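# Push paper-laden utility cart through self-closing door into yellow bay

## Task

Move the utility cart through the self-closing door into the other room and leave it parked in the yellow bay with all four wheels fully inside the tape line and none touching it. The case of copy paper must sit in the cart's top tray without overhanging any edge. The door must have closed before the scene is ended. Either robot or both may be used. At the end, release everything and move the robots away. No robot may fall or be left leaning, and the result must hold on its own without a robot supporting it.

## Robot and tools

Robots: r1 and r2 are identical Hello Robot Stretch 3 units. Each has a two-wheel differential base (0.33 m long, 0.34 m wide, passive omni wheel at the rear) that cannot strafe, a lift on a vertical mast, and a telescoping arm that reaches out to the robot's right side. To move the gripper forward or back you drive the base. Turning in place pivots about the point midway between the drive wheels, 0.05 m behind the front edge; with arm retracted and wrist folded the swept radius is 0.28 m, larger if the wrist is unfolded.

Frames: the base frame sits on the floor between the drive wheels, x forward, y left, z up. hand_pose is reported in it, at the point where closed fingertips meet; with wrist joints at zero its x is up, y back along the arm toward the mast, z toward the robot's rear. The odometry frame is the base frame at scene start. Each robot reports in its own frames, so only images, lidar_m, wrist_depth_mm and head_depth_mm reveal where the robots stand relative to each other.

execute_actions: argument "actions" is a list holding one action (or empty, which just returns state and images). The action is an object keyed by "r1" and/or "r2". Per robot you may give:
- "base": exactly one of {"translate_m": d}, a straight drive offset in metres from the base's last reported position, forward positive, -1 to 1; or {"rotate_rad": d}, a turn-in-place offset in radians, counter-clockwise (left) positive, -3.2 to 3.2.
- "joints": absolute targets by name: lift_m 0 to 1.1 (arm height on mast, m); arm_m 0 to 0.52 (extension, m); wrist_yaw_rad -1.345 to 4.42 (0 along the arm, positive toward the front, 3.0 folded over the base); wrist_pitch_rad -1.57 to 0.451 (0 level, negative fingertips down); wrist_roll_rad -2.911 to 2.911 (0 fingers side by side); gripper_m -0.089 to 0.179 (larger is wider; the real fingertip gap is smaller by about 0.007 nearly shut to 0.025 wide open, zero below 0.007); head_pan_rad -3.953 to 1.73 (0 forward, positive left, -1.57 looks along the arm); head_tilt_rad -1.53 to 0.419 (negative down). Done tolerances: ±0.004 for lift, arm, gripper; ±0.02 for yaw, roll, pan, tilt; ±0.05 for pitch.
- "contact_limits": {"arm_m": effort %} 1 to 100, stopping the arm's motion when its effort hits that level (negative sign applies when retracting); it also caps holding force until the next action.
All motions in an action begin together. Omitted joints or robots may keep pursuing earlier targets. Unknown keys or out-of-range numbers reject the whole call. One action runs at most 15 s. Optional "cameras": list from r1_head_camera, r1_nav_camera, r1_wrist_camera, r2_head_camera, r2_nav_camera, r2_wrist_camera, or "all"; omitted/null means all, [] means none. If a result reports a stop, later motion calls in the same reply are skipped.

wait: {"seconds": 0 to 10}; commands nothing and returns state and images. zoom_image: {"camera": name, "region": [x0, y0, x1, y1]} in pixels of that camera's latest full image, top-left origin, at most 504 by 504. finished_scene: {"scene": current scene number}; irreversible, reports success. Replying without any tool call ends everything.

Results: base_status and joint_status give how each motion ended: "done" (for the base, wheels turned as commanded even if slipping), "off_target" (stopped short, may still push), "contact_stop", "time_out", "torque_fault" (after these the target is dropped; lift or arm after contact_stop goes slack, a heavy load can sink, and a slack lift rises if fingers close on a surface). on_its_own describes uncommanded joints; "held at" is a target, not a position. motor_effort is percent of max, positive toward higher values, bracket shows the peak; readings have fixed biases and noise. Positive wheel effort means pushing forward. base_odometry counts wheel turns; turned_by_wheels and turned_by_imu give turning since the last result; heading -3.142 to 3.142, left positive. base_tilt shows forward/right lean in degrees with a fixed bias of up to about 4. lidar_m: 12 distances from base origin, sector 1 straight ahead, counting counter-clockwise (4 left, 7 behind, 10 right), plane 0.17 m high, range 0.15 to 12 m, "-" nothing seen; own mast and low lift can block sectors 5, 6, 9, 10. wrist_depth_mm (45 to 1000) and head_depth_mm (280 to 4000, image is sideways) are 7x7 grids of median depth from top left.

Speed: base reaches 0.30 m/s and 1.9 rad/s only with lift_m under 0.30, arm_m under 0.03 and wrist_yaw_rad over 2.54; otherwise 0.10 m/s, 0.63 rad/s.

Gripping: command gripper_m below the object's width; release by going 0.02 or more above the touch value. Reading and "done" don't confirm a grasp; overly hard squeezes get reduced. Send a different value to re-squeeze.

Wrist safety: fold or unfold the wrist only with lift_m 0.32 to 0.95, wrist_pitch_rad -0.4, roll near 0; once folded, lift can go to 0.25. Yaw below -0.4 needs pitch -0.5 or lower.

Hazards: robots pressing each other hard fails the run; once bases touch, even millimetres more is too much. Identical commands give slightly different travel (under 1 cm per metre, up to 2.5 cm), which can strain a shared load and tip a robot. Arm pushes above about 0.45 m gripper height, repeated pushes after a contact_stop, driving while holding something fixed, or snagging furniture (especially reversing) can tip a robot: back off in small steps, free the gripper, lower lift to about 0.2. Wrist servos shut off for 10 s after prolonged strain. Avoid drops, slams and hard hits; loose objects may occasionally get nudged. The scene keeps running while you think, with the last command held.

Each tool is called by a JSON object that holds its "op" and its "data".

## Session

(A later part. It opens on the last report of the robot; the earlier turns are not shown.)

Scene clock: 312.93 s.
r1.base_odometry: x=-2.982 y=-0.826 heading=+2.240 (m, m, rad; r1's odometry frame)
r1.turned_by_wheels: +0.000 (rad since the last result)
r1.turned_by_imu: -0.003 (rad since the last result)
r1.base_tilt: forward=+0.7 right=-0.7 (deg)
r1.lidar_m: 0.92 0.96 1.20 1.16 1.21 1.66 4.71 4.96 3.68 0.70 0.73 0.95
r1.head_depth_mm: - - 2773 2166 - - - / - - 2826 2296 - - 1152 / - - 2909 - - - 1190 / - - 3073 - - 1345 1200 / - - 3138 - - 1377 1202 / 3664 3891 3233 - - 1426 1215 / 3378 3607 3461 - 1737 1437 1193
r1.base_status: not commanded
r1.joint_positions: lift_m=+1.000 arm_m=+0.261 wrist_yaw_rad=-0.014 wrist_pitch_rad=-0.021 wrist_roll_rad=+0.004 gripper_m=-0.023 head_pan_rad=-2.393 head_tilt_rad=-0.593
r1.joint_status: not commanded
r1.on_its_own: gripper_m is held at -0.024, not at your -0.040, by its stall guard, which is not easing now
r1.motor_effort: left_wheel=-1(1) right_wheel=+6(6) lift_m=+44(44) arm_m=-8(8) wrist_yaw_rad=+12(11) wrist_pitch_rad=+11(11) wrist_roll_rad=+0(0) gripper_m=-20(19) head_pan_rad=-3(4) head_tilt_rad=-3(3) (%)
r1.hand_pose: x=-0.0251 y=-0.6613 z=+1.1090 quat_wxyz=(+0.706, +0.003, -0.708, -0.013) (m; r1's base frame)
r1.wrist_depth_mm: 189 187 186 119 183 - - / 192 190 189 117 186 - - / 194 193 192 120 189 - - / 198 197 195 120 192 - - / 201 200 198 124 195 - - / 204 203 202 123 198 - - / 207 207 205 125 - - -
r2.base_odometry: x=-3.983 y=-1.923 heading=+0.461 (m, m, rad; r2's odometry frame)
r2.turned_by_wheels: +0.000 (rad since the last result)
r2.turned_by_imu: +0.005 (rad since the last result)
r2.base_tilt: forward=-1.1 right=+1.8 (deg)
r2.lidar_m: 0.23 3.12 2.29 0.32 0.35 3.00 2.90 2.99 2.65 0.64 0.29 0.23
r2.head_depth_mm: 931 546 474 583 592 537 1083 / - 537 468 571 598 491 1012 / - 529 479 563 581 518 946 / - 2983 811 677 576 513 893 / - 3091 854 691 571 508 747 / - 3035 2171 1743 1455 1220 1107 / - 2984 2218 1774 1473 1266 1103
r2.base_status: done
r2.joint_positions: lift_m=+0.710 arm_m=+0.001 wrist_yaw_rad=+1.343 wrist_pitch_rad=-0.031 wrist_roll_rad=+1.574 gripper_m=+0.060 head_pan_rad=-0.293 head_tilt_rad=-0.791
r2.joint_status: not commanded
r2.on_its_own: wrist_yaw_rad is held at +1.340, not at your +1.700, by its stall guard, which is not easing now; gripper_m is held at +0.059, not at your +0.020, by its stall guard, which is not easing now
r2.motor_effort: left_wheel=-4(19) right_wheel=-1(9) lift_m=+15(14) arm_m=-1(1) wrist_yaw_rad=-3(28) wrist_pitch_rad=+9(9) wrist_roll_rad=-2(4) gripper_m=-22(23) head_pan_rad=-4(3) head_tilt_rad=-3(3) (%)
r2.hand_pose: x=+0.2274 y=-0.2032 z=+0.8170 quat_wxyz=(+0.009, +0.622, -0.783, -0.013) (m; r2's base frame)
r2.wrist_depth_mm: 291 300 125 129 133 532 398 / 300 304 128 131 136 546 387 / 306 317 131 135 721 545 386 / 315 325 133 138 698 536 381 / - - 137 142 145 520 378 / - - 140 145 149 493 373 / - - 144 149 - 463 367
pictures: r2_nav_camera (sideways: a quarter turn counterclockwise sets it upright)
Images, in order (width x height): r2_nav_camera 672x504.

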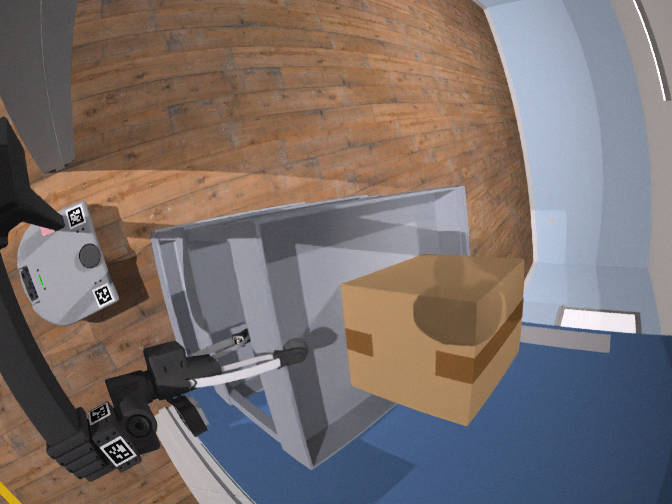

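{"op": "execute_actions", "data": {"actions": [{"r2":{"base":{"translate_m":-0.6}}}], "cameras": []}}

{"op": "execute_actions", "data": {"actions": [{"r2":{"base":{"rotate_rad":0.4},"joints":{"wrist_yaw_rad":1.15}}}], "cameras": []}}

{"op": "execute_actions", "data": {"actions": [{"r2":{"base":{"translate_m":-1},"joints":{"head_pan_rad":-1.2,"head_tilt_rad":-1.1}}}], "cameras": ["r2_nav_camera"]}}

Scene clock: 326.00 s.
r1.base_odometry: x=-2.982 y=-0.826 heading=+2.240 (m, m, rad; r1's odometry frame)
r1.turned_by_wheels: +0.000 (rad since the last result)
r1.turned_by_imu: -0.003 (rad since the last result)
r1.base_tilt: forward=+0.7 right=-0.7 (deg)
r1.lidar_m: 0.92 0.95 1.20 1.16 1.21 1.66 4.72 4.96 3.69 0.69 0.73 0.95
r1.head_depth_mm: - - 2859 2174 - - - / - - 2821 2286 - - 1146 / - - 2920 - - - 1194 / - - 3055 - - 1345 1199 / - - 3197 - - 1388 1208 / 3710 3955 3200 - - 1440 1209 / 3396 3665 3406 - 1725 1437 1191
r1.base_status: not commanded
r1.joint_positions: lift_m=+1.000 arm_m=+0.261 wrist_yaw_rad=-0.014 wrist_pitch_rad=-0.021 wrist_roll_rad=+0.004 gripper_m=-0.023 head_pan_rad=-2.393 head_tilt_rad=-0.593
r1.joint_status: not commanded
r1.on_its_own: gripper_m is held at -0.024, not at your -0.040, by its stall guard, which is not easing now
r1.motor_effort: left_wheel=-1(1) right_wheel=+6(6) lift_m=+44(44) arm_m=-9(9) wrist_yaw_rad=+11(11) wrist_pitch_rad=+11(11) wrist_roll_rad=+0(0) gripper_m=-20(19) head_pan_rad=-2(4) head_tilt_rad=-3(3) (%)
r1.hand_pose: x=-0.0251 y=-0.6613 z=+1.1090 quat_wxyz=(+0.706, +0.003, -0.708, -0.013) (m; r1's base frame)
r1.wrist_depth_mm: 188 187 186 118 183 - - / 191 190 189 117 186 - - / 195 193 192 120 189 - - / 198 196 194 120 192 - - / 202 200 198 124 195 - - / 204 203 201 123 199 - - / 208 207 205 125 - - -
r2.base_odometry: x=-4.521 y=-2.190 heading=+0.461 (m, m, rad; r2's odometry frame)
r2.turned_by_wheels: +0.000 (rad since the last result)
r2.turned_by_imu: +0.004 (rad since the last result)
r2.base_tilt: forward=-1.1 right=+1.8 (deg)
r2.lidar_m: 0.21 0.60 0.72 1.98 2.28 2.39 2.30 2.38 2.65 2.03 0.28 0.21
r2.head_depth_mm: 931 545 477 592 593 714 1109 / 1125 534 463 571 586 519 1000 / 1414 525 482 571 579 515 925 / - 685 745 677 576 501 749 / - 3118 841 691 570 498 877 / - 3091 2039 1739 1487 1275 1105 / - 3038 2228 1779 1477 1261 1097
r2.base_status: done
r2.joint_positions: lift_m=+0.710 arm_m=+0.001 wrist_yaw_rad=+1.227 wrist_pitch_rad=-0.031 wrist_roll_rad=+1.577 gripper_m=+0.060 head_pan_rad=-0.293 head_tilt_rad=-0.791
r2.joint_status: not commanded
r2.on_its_own: wrist_yaw_rad is held at +1.242, not at your +1.700, by its stall guard, which is not easing now; gripper_m is held at +0.059, not at your +0.020, by its stall guard, which is not easing now
r2.motor_effort: left_wheel=-7(14) right_wheel=-1(10) lift_m=+14(14) arm_m=-1(2) wrist_yaw_rad=+9(21) wrist_pitch_rad=+9(9) wrist_roll_rad=-3(3) gripper_m=-22(22) head_pan_rad=-5(5) head_tilt_rad=-3(4) (%)
r2.hand_pose: x=+0.2191 y=-0.2316 z=+0.8170 quat_wxyz=(+0.007, +0.576, -0.818, -0.014) (m; r2's base frame)
r2.wrist_depth_mm: 319 329 144 149 686 665 381 / 319 326 142 146 650 527 391 / 317 324 141 145 729 548 388 / 315 324 139 144 759 536 383 / 314 - 138 142 146 519 377 / - - 136 141 144 494 372 / - - 135 139 620 487 369
pictures: none
No camera images: the call's "cameras" was empty. Leave "cameras" out to get every camera's image.

Scene clock: 327.70 s.
r1.base_odometry: x=-2.982 y=-0.826 heading=+2.240 (m, m, rad; r1's odometry frame)
r1.turned_by_wheels: +0.000 (rad since the last result)
r1.turned_by_imu: +0.000 (rad since the last result)
r1.base_tilt: forward=+0.6 right=-0.7 (deg)
r1.lidar_m: 0.92 0.95 1.20 1.16 1.21 1.67 4.68 5.03 3.69 0.69 0.73 0.95
r1.head_depth_mm: - - 2839 2163 - - - / - - 2832 2289 - - 1149 / - - 2928 - - - 1193 / - - 3095 - - 1344 1198 / - - 3167 - - 1389 1207 / 3678 3859 3186 - - 1426 1216 / 3343 3610 3413 - 1744 1436 1187
r1.base_status: not commanded
r1.joint_positions: lift_m=+1.000 arm_m=+0.261 wrist_yaw_rad=-0.014 wrist_pitch_rad=-0.021 wrist_roll_rad=+0.004 gripper_m=-0.023 head_pan_rad=-2.393 head_tilt_rad=-0.593
r1.joint_status: not commanded
r1.on_its_own: gripper_m is held at -0.024, not at your -0.040, by its stall guard, which is not easing now
r1.motor_effort: left_wheel=-1(1) right_wheel=+6(6) lift_m=+44(44) arm_m=-9(9) wrist_yaw_rad=+11(11) wrist_pitch_rad=+11(11) wrist_roll_rad=+0(0) gripper_m=-20(20) head_pan_rad=-3(4) head_tilt_rad=-3(3) (%)
r1.hand_pose: x=-0.0251 y=-0.6613 z=+1.1090 quat_wxyz=(+0.706, +0.003, -0.708, -0.013) (m; r1's base frame)
r1.wrist_depth_mm: 189 187 186 119 182 - - / 192 191 188 117 187 - - / 195 193 192 119 189 - - / 198 196 195 120 192 - - / 201 200 198 124 195 - - / 204 202 201 123 199 - - / 208 206 205 125 - - -
r2.base_odometry: x=-4.521 y=-2.190 heading=+0.860 (m, m, rad; r2's odometry frame)
r2.turned_by_wheels: +0.400 (rad since the last result)
r2.turned_by_imu: +0.381 (rad since the last result)
r2.base_tilt: forward=-1.0 right=+1.8 (deg)
r2.lidar_m: 0.60 0.63 1.32 2.21 2.50 2.30 2.32 2.78 2.55 0.38 0.29 0.28
r2.head_depth_mm: - 3364 614 562 592 487 743 / - 3240 887 709 587 503 759 / - 3244 929 704 582 769 966 / - 3143 2319 1815 565 697 996 / - 3109 2289 1816 1510 1276 1098 / - 3033 2260 1791 1489 1265 1105 / - 3001 2239 1649 955 1199 1107
r2.base_status: done
r2.joint_positions: lift_m=+0.710 arm_m=+0.001 wrist_yaw_rad=+1.134 wrist_pitch_rad=-0.027 wrist_roll_rad=+1.556 gripper_m=+0.060 head_pan_rad=-0.293 head_tilt_rad=-0.791
r2.joint_status: all done
r2.on_its_own: gripper_m is held at +0.059, not at your +0.020, by its stall guard, which is not easing now
r2.motor_effort: left_wheel=-6(21) right_wheel=+7(18) lift_m=+14(15) arm_m=-1(1) wrist_yaw_rad=+10(43) wrist_pitch_rad=+8(9) wrist_roll_rad=+5(7) gripper_m=-21(22) head_pan_rad=-4(3) head_tilt_rad=-3(3) (%)
r2.hand_pose: x=+0.2102 y=-0.2536 z=+0.8180 quat_wxyz=(+0.014, +0.537, -0.843, -0.008) (m; r2's base frame)
r2.wrist_depth_mm: 272 275 106 108 110 579 404 / 287 292 111 114 116 557 396 / 305 310 117 120 123 548 387 / - - 123 127 132 537 382 / - - 131 135 138 526 379 / - - 139 143 149 463 370 / - - 148 153 - 423 367
pictures: none
No camera images: the call's "cameras" was empty. Leave "cameras" out to get every camera's image.

Scene clock: 338.77 s.
r1.base_odometry: x=-2.982 y=-0.826 heading=+2.240 (m, m, rad; r1's odometry frame)
r1.turned_by_wheels: +0.000 (rad since the last result)
r1.turned_by_imu: -0.003 (rad since the last result)
r1.base_tilt: forward=+0.7 right=-0.7 (deg)
r1.lidar_m: 0.92 0.95 1.20 1.16 1.21 1.66 4.68 5.00 3.68 0.70 0.73 0.95
r1.head_depth_mm: - - 2818 2185 - - - / - - 2839 2270 - - 1147 / - - 2913 - - - 1192 / - - 3093 - - 1345 1198 / - - 3139 - - 1389 1206 / 3650 3881 3230 - - 1424 1212 / 3368 3627 3429 - 1736 1439 1195
r1.base_status: not commanded
r1.joint_positions: lift_m=+1.000 arm_m=+0.261 wrist_yaw_rad=-0.014 wrist_pitch_rad=-0.021 wrist_roll_rad=+0.004 gripper_m=-0.023 head_pan_rad=-2.393 head_tilt_rad=-0.593
r1.joint_status: not commanded
r1.on_its_own: gripper_m is held at -0.024, not at your -0.040, by its stall guard, which is not easing now
r1.motor_effort: left_wheel=-1(1) right_wheel=+6(7) lift_m=+44(44) arm_m=-9(8) wrist_yaw_rad=+12(12) wrist_pitch_rad=+11(11) wrist_roll_rad=+0(0) gripper_m=-20(19) head_pan_rad=-3(4) head_tilt_rad=-2(3) (%)
r1.hand_pose: x=-0.0251 y=-0.6613 z=+1.1090 quat_wxyz=(+0.706, +0.003, -0.708, -0.013) (m; r1's base frame)
r1.wrist_depth_mm: 189 188 186 118 183 - - / 192 190 189 117 185 - - / 194 193 191 120 189 - - / 198 196 195 120 192 - - / 201 199 198 124 195 - - / 204 203 201 123 199 - - / 208 206 205 125 - - -
r2.base_odometry: x=-5.173 y=-2.948 heading=+0.860 (m, m, rad; r2's odometry frame)
r2.turned_by_wheels: +0.000 (rad since the last result)
r2.turned_by_imu: +0.003 (rad since the last result)
r2.base_tilt: forward=-1.1 right=+1.7 (deg)
r2.lidar_m: 0.18 1.81 2.57 2.30 1.50 1.38 1.39 1.73 2.18 2.21 0.30 0.20
r2.head_depth_mm: 2131 1914 1672 1487 1353 - - / 2241 1911 1638 1472 1380 1185 - / 2164 1886 1639 1464 1350 1198 - / 2013 1858 1645 1459 - 1213 - / 1810 1854 755 920 1173 1182 1097 / 1645 1781 598 548 807 1034 1078 / 1498 640 596 523 476 740 1073
r2.base_status: done
r2.joint_positions: lift_m=+0.710 arm_m=+0.001 wrist_yaw_rad=+1.428 wrist_pitch_rad=-0.031 wrist_roll_rad=+1.588 gripper_m=+0.060 head_pan_rad=-1.193 head_tilt_rad=-1.087
r2.joint_status: all done
r2.on_its_own: wrist_yaw_rad is held at +1.419, not at your +1.150, by its stall guard, which is not easing now; gripper_m is held at +0.059, not at your +0.020, by its stall guard, which is not easing now
r2.motor_effort: left_wheel=-1(15) right_wheel=-4(18) lift_m=+15(15) arm_m=-1(1) wrist_yaw_rad=-6(24) wrist_pitch_rad=+9(9) wrist_roll_rad=-8(8) gripper_m=-22(22) head_pan_rad=-5(49) head_tilt_rad=-5(19) (%)
r2.hand_pose: x=+0.2314 y=-0.1817 z=+0.8168 quat_wxyz=(+0.004, +0.655, -0.756, -0.017) (m; r2's base frame)
r2.wrist_depth_mm: 315 326 141 145 - - 384 / 314 322 140 144 636 531 385 / 314 325 139 143 715 548 384 / 314 324 138 143 756 535 379 / 317 - 138 142 145 522 376 / - - 137 141 145 495 375 / - - 136 141 630 469 370
pictures: r2_nav_camera (sideways: a quarter turn counterclockwise sets it upright)
Images, in order (width x height): r2_nav_camera 672x504.

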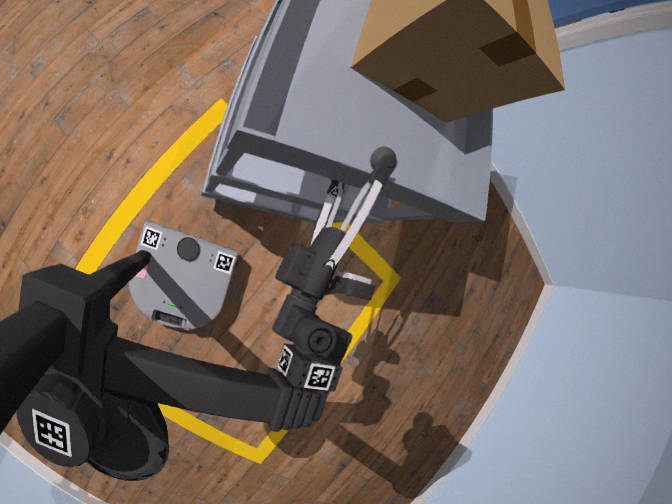

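{"op": "execute_actions", "data": {"actions": [{"r1":{"joints":{"gripper_m":0.1}},"r2":{"base":{"translate_m":-0.62},"joints":{"arm_m":0.25,"head_pan_rad":-0.5}}}], "cameras": ["r2_nav_camera"]}}

Scene clock: 350.50 s.
r1.base_odometry: x=-2.982 y=-0.826 heading=+2.240 (m, m, rad; r1's odometry frame)
r1.turned_by_wheels: +0.000 (rad since the last result)
r1.turned_by_imu: -0.002 (rad since the last result)
r1.base_tilt: forward=+0.7 right=-0.7 (deg)
r1.lidar_m: 0.92 0.95 1.20 1.16 1.21 1.66 4.72 5.02 3.70 3.47 1.29 0.95
r1.head_depth_mm: - - 2785 2181 - - - / - - 2866 2281 - - 1151 / - - 2920 - - - 1192 / - - 3084 - - 1342 1198 / - - 3163 - - 1388 1204 / 3645 3857 3190 - - 1425 1212 / 3390 3601 3458 - 1747 1438 1221
r1.base_status: not commanded
r1.joint_positions: lift_m=+1.000 arm_m=+0.260 wrist_yaw_rad=-0.003 wrist_pitch_rad=-0.021 wrist_roll_rad=+0.004 gripper_m=+0.100 head_pan_rad=-2.393 head_tilt_rad=-0.593
r1.joint_status: all done
r1.motor_effort: left_wheel=+2(1) right_wheel=+0(6) lift_m=+44(44) arm_m=-5(9) wrist_yaw_rad=+3(11) wrist_pitch_rad=+12(12) wrist_roll_rad=+0(0) gripper_m=+0(81) head_pan_rad=-1(3) head_tilt_rad=-3(3) (%)
r1.hand_pose: x=-0.0223 y=-0.6611 z=+1.1088 quat_wxyz=(+0.706, +0.007, -0.708, -0.009) (m; r1's base frame)
r1.wrist_depth_mm: - - - - - - - / - - - - - - - / - - - - - - - / - - - - - - - / - - - - - - - / - - - - - - - / - - - - - - -
r2.base_odometry: x=-5.577 y=-3.418 heading=+0.861 (m, m, rad; r2's odometry frame)
r2.turned_by_wheels: +0.000 (rad since the last result)
r2.turned_by_imu: +0.004 (rad since the last result)
r2.base_tilt: forward=-1.2 right=+1.7 (deg)
r2.lidar_m: 0.31 2.53 2.80 1.35 0.88 0.81 0.82 1.01 1.95 1.97 0.25 0.25
r2.head_depth_mm: 2022 690 626 553 1284 1207 1105 / 521 691 618 551 715 1203 1103 / 369 461 595 547 826 1181 - / 380 462 579 552 853 1206 - / 400 492 587 558 1078 1186 - / 420 524 599 855 1171 1177 1086 / 444 563 597 876 1249 1167 1074
r2.base_status: done
r2.joint_positions: lift_m=+0.710 arm_m=+0.250 wrist_yaw_rad=+1.493 wrist_pitch_rad=-0.024 wrist_roll_rad=+1.587 gripper_m=+0.060 head_pan_rad=-0.507 head_tilt_rad=-1.087
r2.joint_status: all done
r2.on_its_own: wrist_yaw_rad is held at +1.496, not at your +1.150, by its stall guard, which is not easing now; gripper_m is held at +0.059, not at your +0.020, by its stall guard, which is not easing now
r2.motor_effort: left_wheel=+0(18) right_wheel=-4(24) lift_m=+14(15) arm_m=+2(12) wrist_yaw_rad=+2(46) wrist_pitch_rad=+7(9) wrist_roll_rad=-7(9) gripper_m=-22(22) head_pan_rad=+4(48) head_tilt_rad=-5(4) (%)
r2.hand_pose: x=+0.2335 y=-0.4145 z=+0.8187 quat_wxyz=(+0.003, +0.679, -0.734, -0.014) (m; r2's base frame)
r2.wrist_depth_mm: - - - 227 - 307 310 / - - 198 198 - - 376 / - - 171 176 - 483 389 / 371 368 152 158 - 525 382 / 325 - 138 143 149 540 382 / 302 303 126 130 134 503 378 / 281 284 116 120 680 493 372
pictures: r2_nav_camera (sideways: a quarter turn counterclockwise sets it upright)
Images, in order (width x height): r2_nav_camera 672x504.

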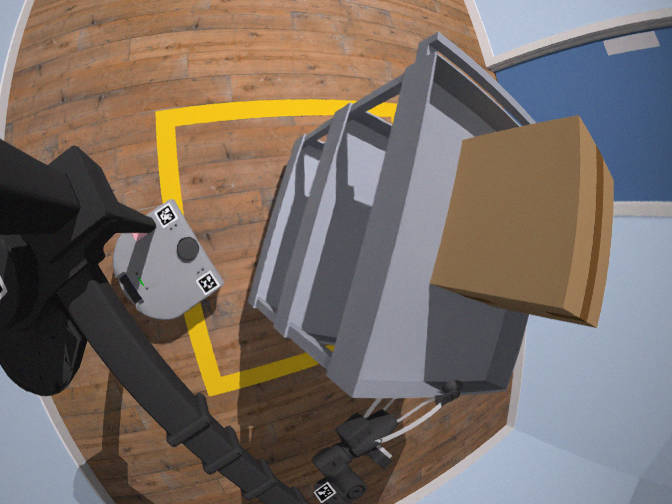

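{"op": "execute_actions", "data": {"actions": [{"r2":{"base":{"translate_m":-0.13},"joints":{"arm_m":0.28}}}], "cameras": []}}

{"op": "execute_actions", "data": {"actions": [{"r2":{"joints":{"gripper_m":0.17}}}], "cameras": []}}

{"op": "execute_actions", "data": {"actions": [{"r2":{"base":{"translate_m":-0.25}}}], "cameras": []}}

{"op": "execute_actions", "data": {"actions": [{"r2":{"joints":{"lift_m":0.05,"wrist_roll_rad":0,"wrist_yaw_rad":1.6,"head_tilt_rad":-0.9}}}], "cameras": ["r2_nav_camera","r2_wrist_camera","r2_head_camera"]}}

Scene clock: 362.70 s.
r1.base_odometry: x=-2.982 y=-0.826 heading=+2.240 (m, m, rad; r1's odometry frame)
r1.turned_by_wheels: +0.000 (rad since the last result)
r1.turned_by_imu: -0.001 (rad since the last result)
r1.base_tilt: forward=+0.7 right=-0.7 (deg)
r1.lidar_m: 0.92 0.95 1.20 1.16 1.21 1.66 4.70 5.00 3.69 3.45 1.29 0.95
r1.head_depth_mm: - - 2832 2171 - - - / - - 2871 2275 - - 1151 / - - 2907 - - - 1197 / - - 3119 - - 1346 1201 / - - 3189 - - 1377 1205 / 3661 3924 3173 - - 1434 1207 / 3373 3615 3444 - 1752 1432 1221
r1.base_status: not commanded
r1.joint_positions: lift_m=+1.000 arm_m=+0.260 wrist_yaw_rad=-0.003 wrist_pitch_rad=-0.021 wrist_roll_rad=+0.004 gripper_m=+0.100 head_pan_rad=-2.393 head_tilt_rad=-0.593
r1.joint_status: not commanded
r1.motor_effort: left_wheel=+1(1) right_wheel=+0(0) lift_m=+44(44) arm_m=-6(6) wrist_yaw_rad=+3(3) wrist_pitch_rad=+12(12) wrist_roll_rad=+0(0) gripper_m=+1(0) head_pan_rad=-3(3) head_tilt_rad=-4(3) (%)
r1.hand_pose: x=-0.0223 y=-0.6611 z=+1.1088 quat_wxyz=(+0.706, +0.007, -0.708, -0.009) (m; r1's base frame)
r1.wrist_depth_mm: - - - - - - - / - - - - - - - / - - - - - - - / - - - - - - - / - - - - - - - / - - - - - - - / - - - - - - -
r2.base_odometry: x=-5.661 y=-3.517 heading=+0.861 (m, m, rad; r2's odometry frame)
r2.turned_by_wheels: +0.000 (rad since the last result)
r2.turned_by_imu: +0.001 (rad since the last result)
r2.base_tilt: forward=-1.1 right=+1.8 (deg)
r2.lidar_m: 0.31 2.68 2.85 1.15 0.75 0.69 0.69 0.87 1.78 0.30 0.26 0.26
r2.head_depth_mm: 2114 689 625 554 1275 1210 1105 / 488 692 619 550 772 1199 1104 / 371 454 594 547 841 1180 - / 385 469 581 554 857 1196 - / 403 497 594 565 1126 1172 - / 424 528 600 856 1167 1175 1087 / 445 562 596 874 1252 1161 1069
r2.base_status: done
r2.joint_positions: lift_m=+0.710 arm_m=+0.280 wrist_yaw_rad=+1.567 wrist_pitch_rad=-0.023 wrist_roll_rad=+1.584 gripper_m=+0.060 head_pan_rad=-0.507 head_tilt_rad=-1.088
r2.joint_status: all done
r2.on_its_own: wrist_yaw_rad is held at +1.564, not at your +1.150, by its stall guard, which is not easing now; gripper_m is held at +0.059, not at your +0.020, by its stall guard, which is not easing now
r2.motor_effort: left_wheel=+3(21) right_wheel=-5(22) lift_m=+14(14) arm_m=+4(12) wrist_yaw_rad=-2(44) wrist_pitch_rad=+6(7) wrist_roll_rad=-6(7) gripper_m=-22(22) head_pan_rad=+4(4) head_tilt_rad=-5(5) (%)
r2.hand_pose: x=+0.2343 y=-0.4255 z=+0.8190 quat_wxyz=(+0.004, +0.706, -0.708, -0.013) (m; r2's base frame)
r2.wrist_depth_mm: - - 217 214 - - 309 / - - 189 190 - - 378 / - - 167 171 - 502 388 / 357 357 150 155 678 542 383 / 323 - 138 142 149 535 380 / 301 301 127 131 134 501 376 / 281 286 118 122 678 493 371
pictures: none
No camera images: the call's "cameras" was empty. Leave "cameras" out to get every camera's image.

Scene clock: 365.37 s.
r1.base_odometry: x=-2.982 y=-0.826 heading=+2.240 (m, m, rad; r1's odometry frame)
r1.turned_by_wheels: +0.000 (rad since the last result)
r1.turned_by_imu: -0.001 (rad since the last result)
r1.base_tilt: forward=+0.7 right=-0.7 (deg)
r1.lidar_m: 0.92 0.95 1.20 1.16 1.20 1.66 4.73 5.01 3.67 3.45 1.29 0.95
r1.head_depth_mm: - - 2808 2187 - - - / - - 2855 2284 - - 1148 / - - 2892 - - - 1188 / - - 3102 - - 1344 1203 / - - 3179 - - 1386 1208 / 3655 3918 3199 - - 1427 1212 / 3375 3672 3424 - 1742 1435 1228
r1.base_status: not commanded
r1.joint_positions: lift_m=+1.000 arm_m=+0.260 wrist_yaw_rad=-0.003 wrist_pitch_rad=-0.021 wrist_roll_rad=+0.004 gripper_m=+0.100 head_pan_rad=-2.393 head_tilt_rad=-0.593
r1.joint_status: not commanded
r1.motor_effort: left_wheel=+2(2) right_wheel=+0(0) lift_m=+44(44) arm_m=-6(6) wrist_yaw_rad=+3(3) wrist_pitch_rad=+12(12) wrist_roll_rad=+0(0) gripper_m=+0(0) head_pan_rad=-3(3) head_tilt_rad=-3(3) (%)
r1.hand_pose: x=-0.0223 y=-0.6611 z=+1.1088 quat_wxyz=(+0.706, +0.007, -0.708, -0.009) (m; r1's base frame)
r1.wrist_depth_mm: - - - - - - - / - - - - - - - / - - - - - - - / - - - - - - - / - - - - - - - / - - - - - - - / - - - - - - -
r2.base_odometry: x=-5.661 y=-3.517 heading=+0.861 (m, m, rad; r2's odometry frame)
r2.turned_by_wheels: +0.000 (rad since the last result)
r2.turned_by_imu: +0.000 (rad since the last result)
r2.base_tilt: forward=-1.0 right=+1.8 (deg)
r2.lidar_m: 0.31 2.67 2.84 1.15 0.75 0.69 0.70 0.87 1.78 0.30 0.26 0.26
r2.head_depth_mm: 2102 695 626 553 1277 1212 1100 / 489 691 617 551 775 1206 1101 / 372 454 595 546 837 1173 - / 384 470 581 552 856 1201 - / 403 497 594 564 1129 1178 - / 423 526 600 860 1171 1176 1087 / 446 562 595 876 1247 1164 1071
r2.base_status: not commanded
r2.joint_positions: lift_m=+0.710 arm_m=+0.280 wrist_yaw_rad=+1.567 wrist_pitch_rad=-0.025 wrist_roll_rad=+1.578 gripper_m=+0.170 head_pan_rad=-0.507 head_tilt_rad=-1.088
r2.joint_status: all done
r2.on_its_own: wrist_yaw_rad is held at +1.564, not at your +1.150, by its stall guard, which is not easing now
r2.motor_effort: left_wheel=-3(8) right_wheel=+1(8) lift_m=+14(15) arm_m=+3(4) wrist_yaw_rad=-1(5) wrist_pitch_rad=+7(13) wrist_roll_rad=-3(6) gripper_m=+1(97) head_pan_rad=+4(3) head_tilt_rad=-5(4) (%)
r2.hand_pose: x=+0.2342 y=-0.4256 z=+0.8184 quat_wxyz=(+0.007, +0.706, -0.708, -0.011) (m; r2's base frame)
r2.wrist_depth_mm: - - - 215 - - 309 / - - 190 191 - - 377 / - - 167 171 - 500 386 / - 362 151 156 675 540 383 / - 334 138 143 729 502 380 / 294 306 127 132 684 - 375 / 282 283 118 122 666 514 355
pictures: none
No camera images: the call's "cameras" was empty. Leave "cameras" out to get every camera's image.

Scene clock: 369.37 s.
r1.base_odometry: x=-2.982 y=-0.826 heading=+2.240 (m, m, rad; r1's odometry frame)
r1.turned_by_wheels: +0.000 (rad since the last result)
r1.turned_by_imu: -0.001 (rad since the last result)
r1.base_tilt: forward=+0.7 right=-0.7 (deg)
r1.lidar_m: 0.92 0.95 1.21 1.16 1.21 1.67 4.67 5.03 3.68 3.47 1.29 0.95
r1.head_depth_mm: - - 2819 2175 - - - / - - 2852 2289 - - 1152 / - - 2906 - - - 1193 / - - 3086 - - 1351 1197 / - - 3154 - - 1390 1210 / 3643 3887 3187 - - 1424 1217 / 3366 3557 3435 - 1744 1439 1225
r1.base_status: not commanded
r1.joint_positions: lift_m=+1.000 arm_m=+0.260 wrist_yaw_rad=-0.003 wrist_pitch_rad=-0.021 wrist_roll_rad=+0.004 gripper_m=+0.100 head_pan_rad=-2.393 head_tilt_rad=-0.593
r1.joint_status: not commanded
r1.motor_effort: left_wheel=+1(2) right_wheel=+0(0) lift_m=+44(44) arm_m=-6(6) wrist_yaw_rad=+2(3) wrist_pitch_rad=+12(11) wrist_roll_rad=+0(0) gripper_m=+0(0) head_pan_rad=-4(3) head_tilt_rad=-4(3) (%)
r1.hand_pose: x=-0.0223 y=-0.6611 z=+1.1088 quat_wxyz=(+0.706, +0.007, -0.708, -0.009) (m; r1's base frame)
r1.wrist_depth_mm: - - - - - - - / - - - - - - - / - - - - - - - / - - - - - - - / - - - - - - - / - - - - - - - / - - - - - - -
r2.base_odometry: x=-5.824 y=-3.706 heading=+0.860 (m, m, rad; r2's odometry frame)
r2.turned_by_wheels: +0.000 (rad since the last result)
r2.turned_by_imu: +0.001 (rad since the last result)
r2.base_tilt: forward=-1.1 right=+1.7 (deg)
r2.lidar_m: 0.51 2.97 2.94 0.76 0.50 0.46 0.46 0.58 1.19 1.83 2.28 0.43
r2.head_depth_mm: 2230 1910 1665 1476 1335 1213 1105 / 793 1821 1657 1464 1319 1199 1100 / 790 701 648 1423 1317 1197 - / 722 696 628 939 1291 1200 - / 593 678 969 1140 1294 1183 - / 610 682 983 1241 1291 1180 1089 / 643 677 994 1292 1282 1165 1070
r2.base_status: done
r2.joint_positions: lift_m=+0.710 arm_m=+0.280 wrist_yaw_rad=+1.567 wrist_pitch_rad=-0.025 wrist_roll_rad=+1.578 gripper_m=+0.170 head_pan_rad=-0.507 head_tilt_rad=-1.088
r2.joint_status: not commanded
r2.on_its_own: wrist_yaw_rad is held at +1.564, not at your +1.150, by its stall guard, which is not easing now
r2.motor_effort: left_wheel=-3(8) right_wheel=+1(2) lift_m=+14(15) arm_m=+3(4) wrist_yaw_rad=-3(2) wrist_pitch_rad=+7(7) wrist_roll_rad=-4(3) gripper_m=+1(1) head_pan_rad=+5(4) head_tilt_rad=-4(4) (%)
r2.hand_pose: x=+0.2342 y=-0.4256 z=+0.8184 quat_wxyz=(+0.007, +0.706, -0.708, -0.011) (m; r2's base frame)
r2.wrist_depth_mm: - - - 526 - - 913 / - - - 466 - 533 637 / - - 620 422 - 475 719 / - 570 567 378 894 541 678 / - 525 528 348 914 499 394 / - - 632 318 880 - 354 / - - 462 302 315 339 331
pictures: none
No camera images: the call's "cameras" was empty. Leave "cameras" out to get every camera's image.

Scene clock: 376.20 s.
r1.base_odometry: x=-2.982 y=-0.826 heading=+2.240 (m, m, rad; r1's odometry frame)
r1.turned_by_wheels: +0.000 (rad since the last result)
r1.turned_by_imu: -0.002 (rad since the last result)
r1.base_tilt: forward=+0.7 right=-0.7 (deg)
r1.lidar_m: 0.91 0.95 1.20 1.16 1.21 1.66 4.72 4.98 3.70 3.44 1.29 0.95
r1.head_depth_mm: - - 2826 2180 - - - / - - 2863 2292 - - 1149 / - - 2899 - - - 1190 / - - 3077 - - 1349 1199 / - - 3167 - - 1387 1208 / 3630 3866 3203 - - 1429 1213 / 3391 3611 3429 - 1748 1442 1219
r1.base_status: not commanded
r1.joint_positions: lift_m=+1.000 arm_m=+0.260 wrist_yaw_rad=-0.003 wrist_pitch_rad=-0.021 wrist_roll_rad=+0.004 gripper_m=+0.100 head_pan_rad=-2.393 head_tilt_rad=-0.593
r1.joint_status: not commanded
r1.motor_effort: left_wheel=+1(1) right_wheel=+0(0) lift_m=+44(44) arm_m=-6(6) wrist_yaw_rad=+3(3) wrist_pitch_rad=+12(12) wrist_roll_rad=+0(0) gripper_m=+0(0) head_pan_rad=-2(3) head_tilt_rad=-3(3) (%)
r1.hand_pose: x=-0.0223 y=-0.6611 z=+1.1088 quat_wxyz=(+0.706, +0.007, -0.708, -0.009) (m; r1's base frame)
r1.wrist_depth_mm: - - - - - - - / - - - - - - - / - - - - - - - / - - - - - - - / - - - - - - - / - - - - - - - / - - - - - - -
r2.base_odometry: x=-5.824 y=-3.706 heading=+0.860 (m, m, rad; r2's odometry frame)
r2.turned_by_wheels: +0.000 (rad since the last result)
r2.turned_by_imu: +0.001 (rad since the last result)
r2.base_tilt: forward=-1.1 right=+1.7 (deg)
r2.lidar_m: 0.51 2.97 2.94 0.76 0.50 0.46 0.46 0.58 1.19 1.82 2.56 0.43
r2.head_depth_mm: 2200 2462 2052 1697 1441 1258 1102 / 2160 2370 1952 1686 1438 1265 1101 / 2139 884 754 681 1402 1238 1109 / 662 799 745 649 928 1214 1093 / 561 635 721 963 1130 1232 1095 / 569 654 730 993 1229 1223 1084 / 585 692 725 1012 1267 1210 1079
r2.base_status: not commanded
r2.joint_positions: lift_m=+0.051 arm_m=+0.280 wrist_yaw_rad=+1.598 wrist_pitch_rad=-0.024 wrist_roll_rad=+0.005 gripper_m=+0.170 head_pan_rad=-0.507 head_tilt_rad=-0.903
r2.joint_status: all done
r2.motor_effort: left_wheel=-3(3) right_wheel=+1(1) lift_m=+11(13) arm_m=+4(3) wrist_yaw_rad=+1(2) wrist_pitch_rad=+7(7) wrist_roll_rad=-2(3) gripper_m=+0(0) head_pan_rad=+4(3) head_tilt_rad=+1(13) (%)
r2.hand_pose: x=+0.2341 y=-0.4179 z=+0.1590 quat_wxyz=(+0.499, +0.514, -0.488, +0.499) (m; r2's base frame)
r2.wrist_depth_mm: - 244 - - - - - / 577 248 - - - - - / 515 254 302 387 544 - - / 690 268 342 703 899 - - / - 390 503 548 595 677 688 / 336 354 384 403 426 - 482 / 286 292 305 317 329 333 366
pictures: r2_head_camera (sideways: a quarter turn clockwise sets it upright), r2_nav_camera (sideways: a quarter turn counterclockwise sets it upright), r2_wrist_camera
Images, in order (width x height): r2_head_camera 896x504, r2_nav_camera 672x504, r2_wrist_camera 644x364.

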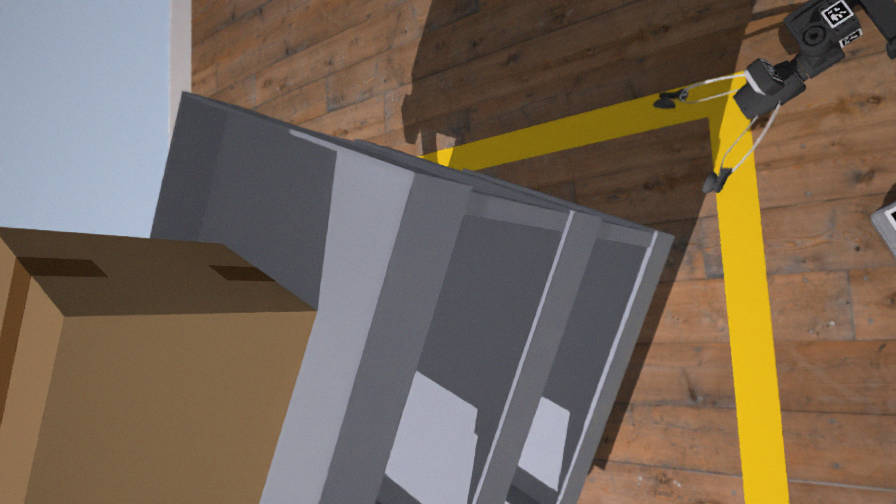

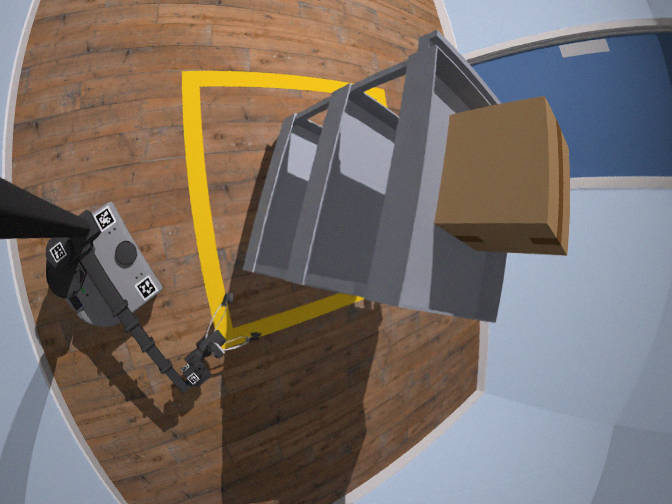

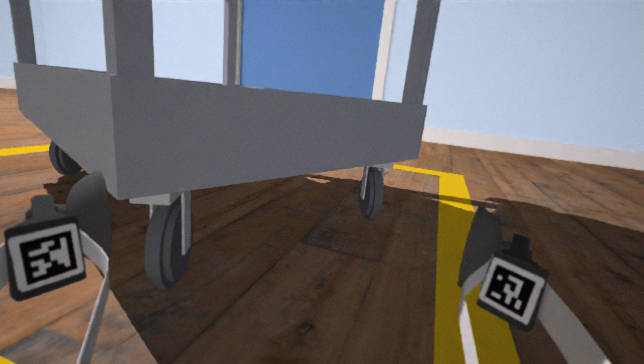

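{"op": "finished_scene", "data": {"scene": 1}}

The scene is finished: the task was done.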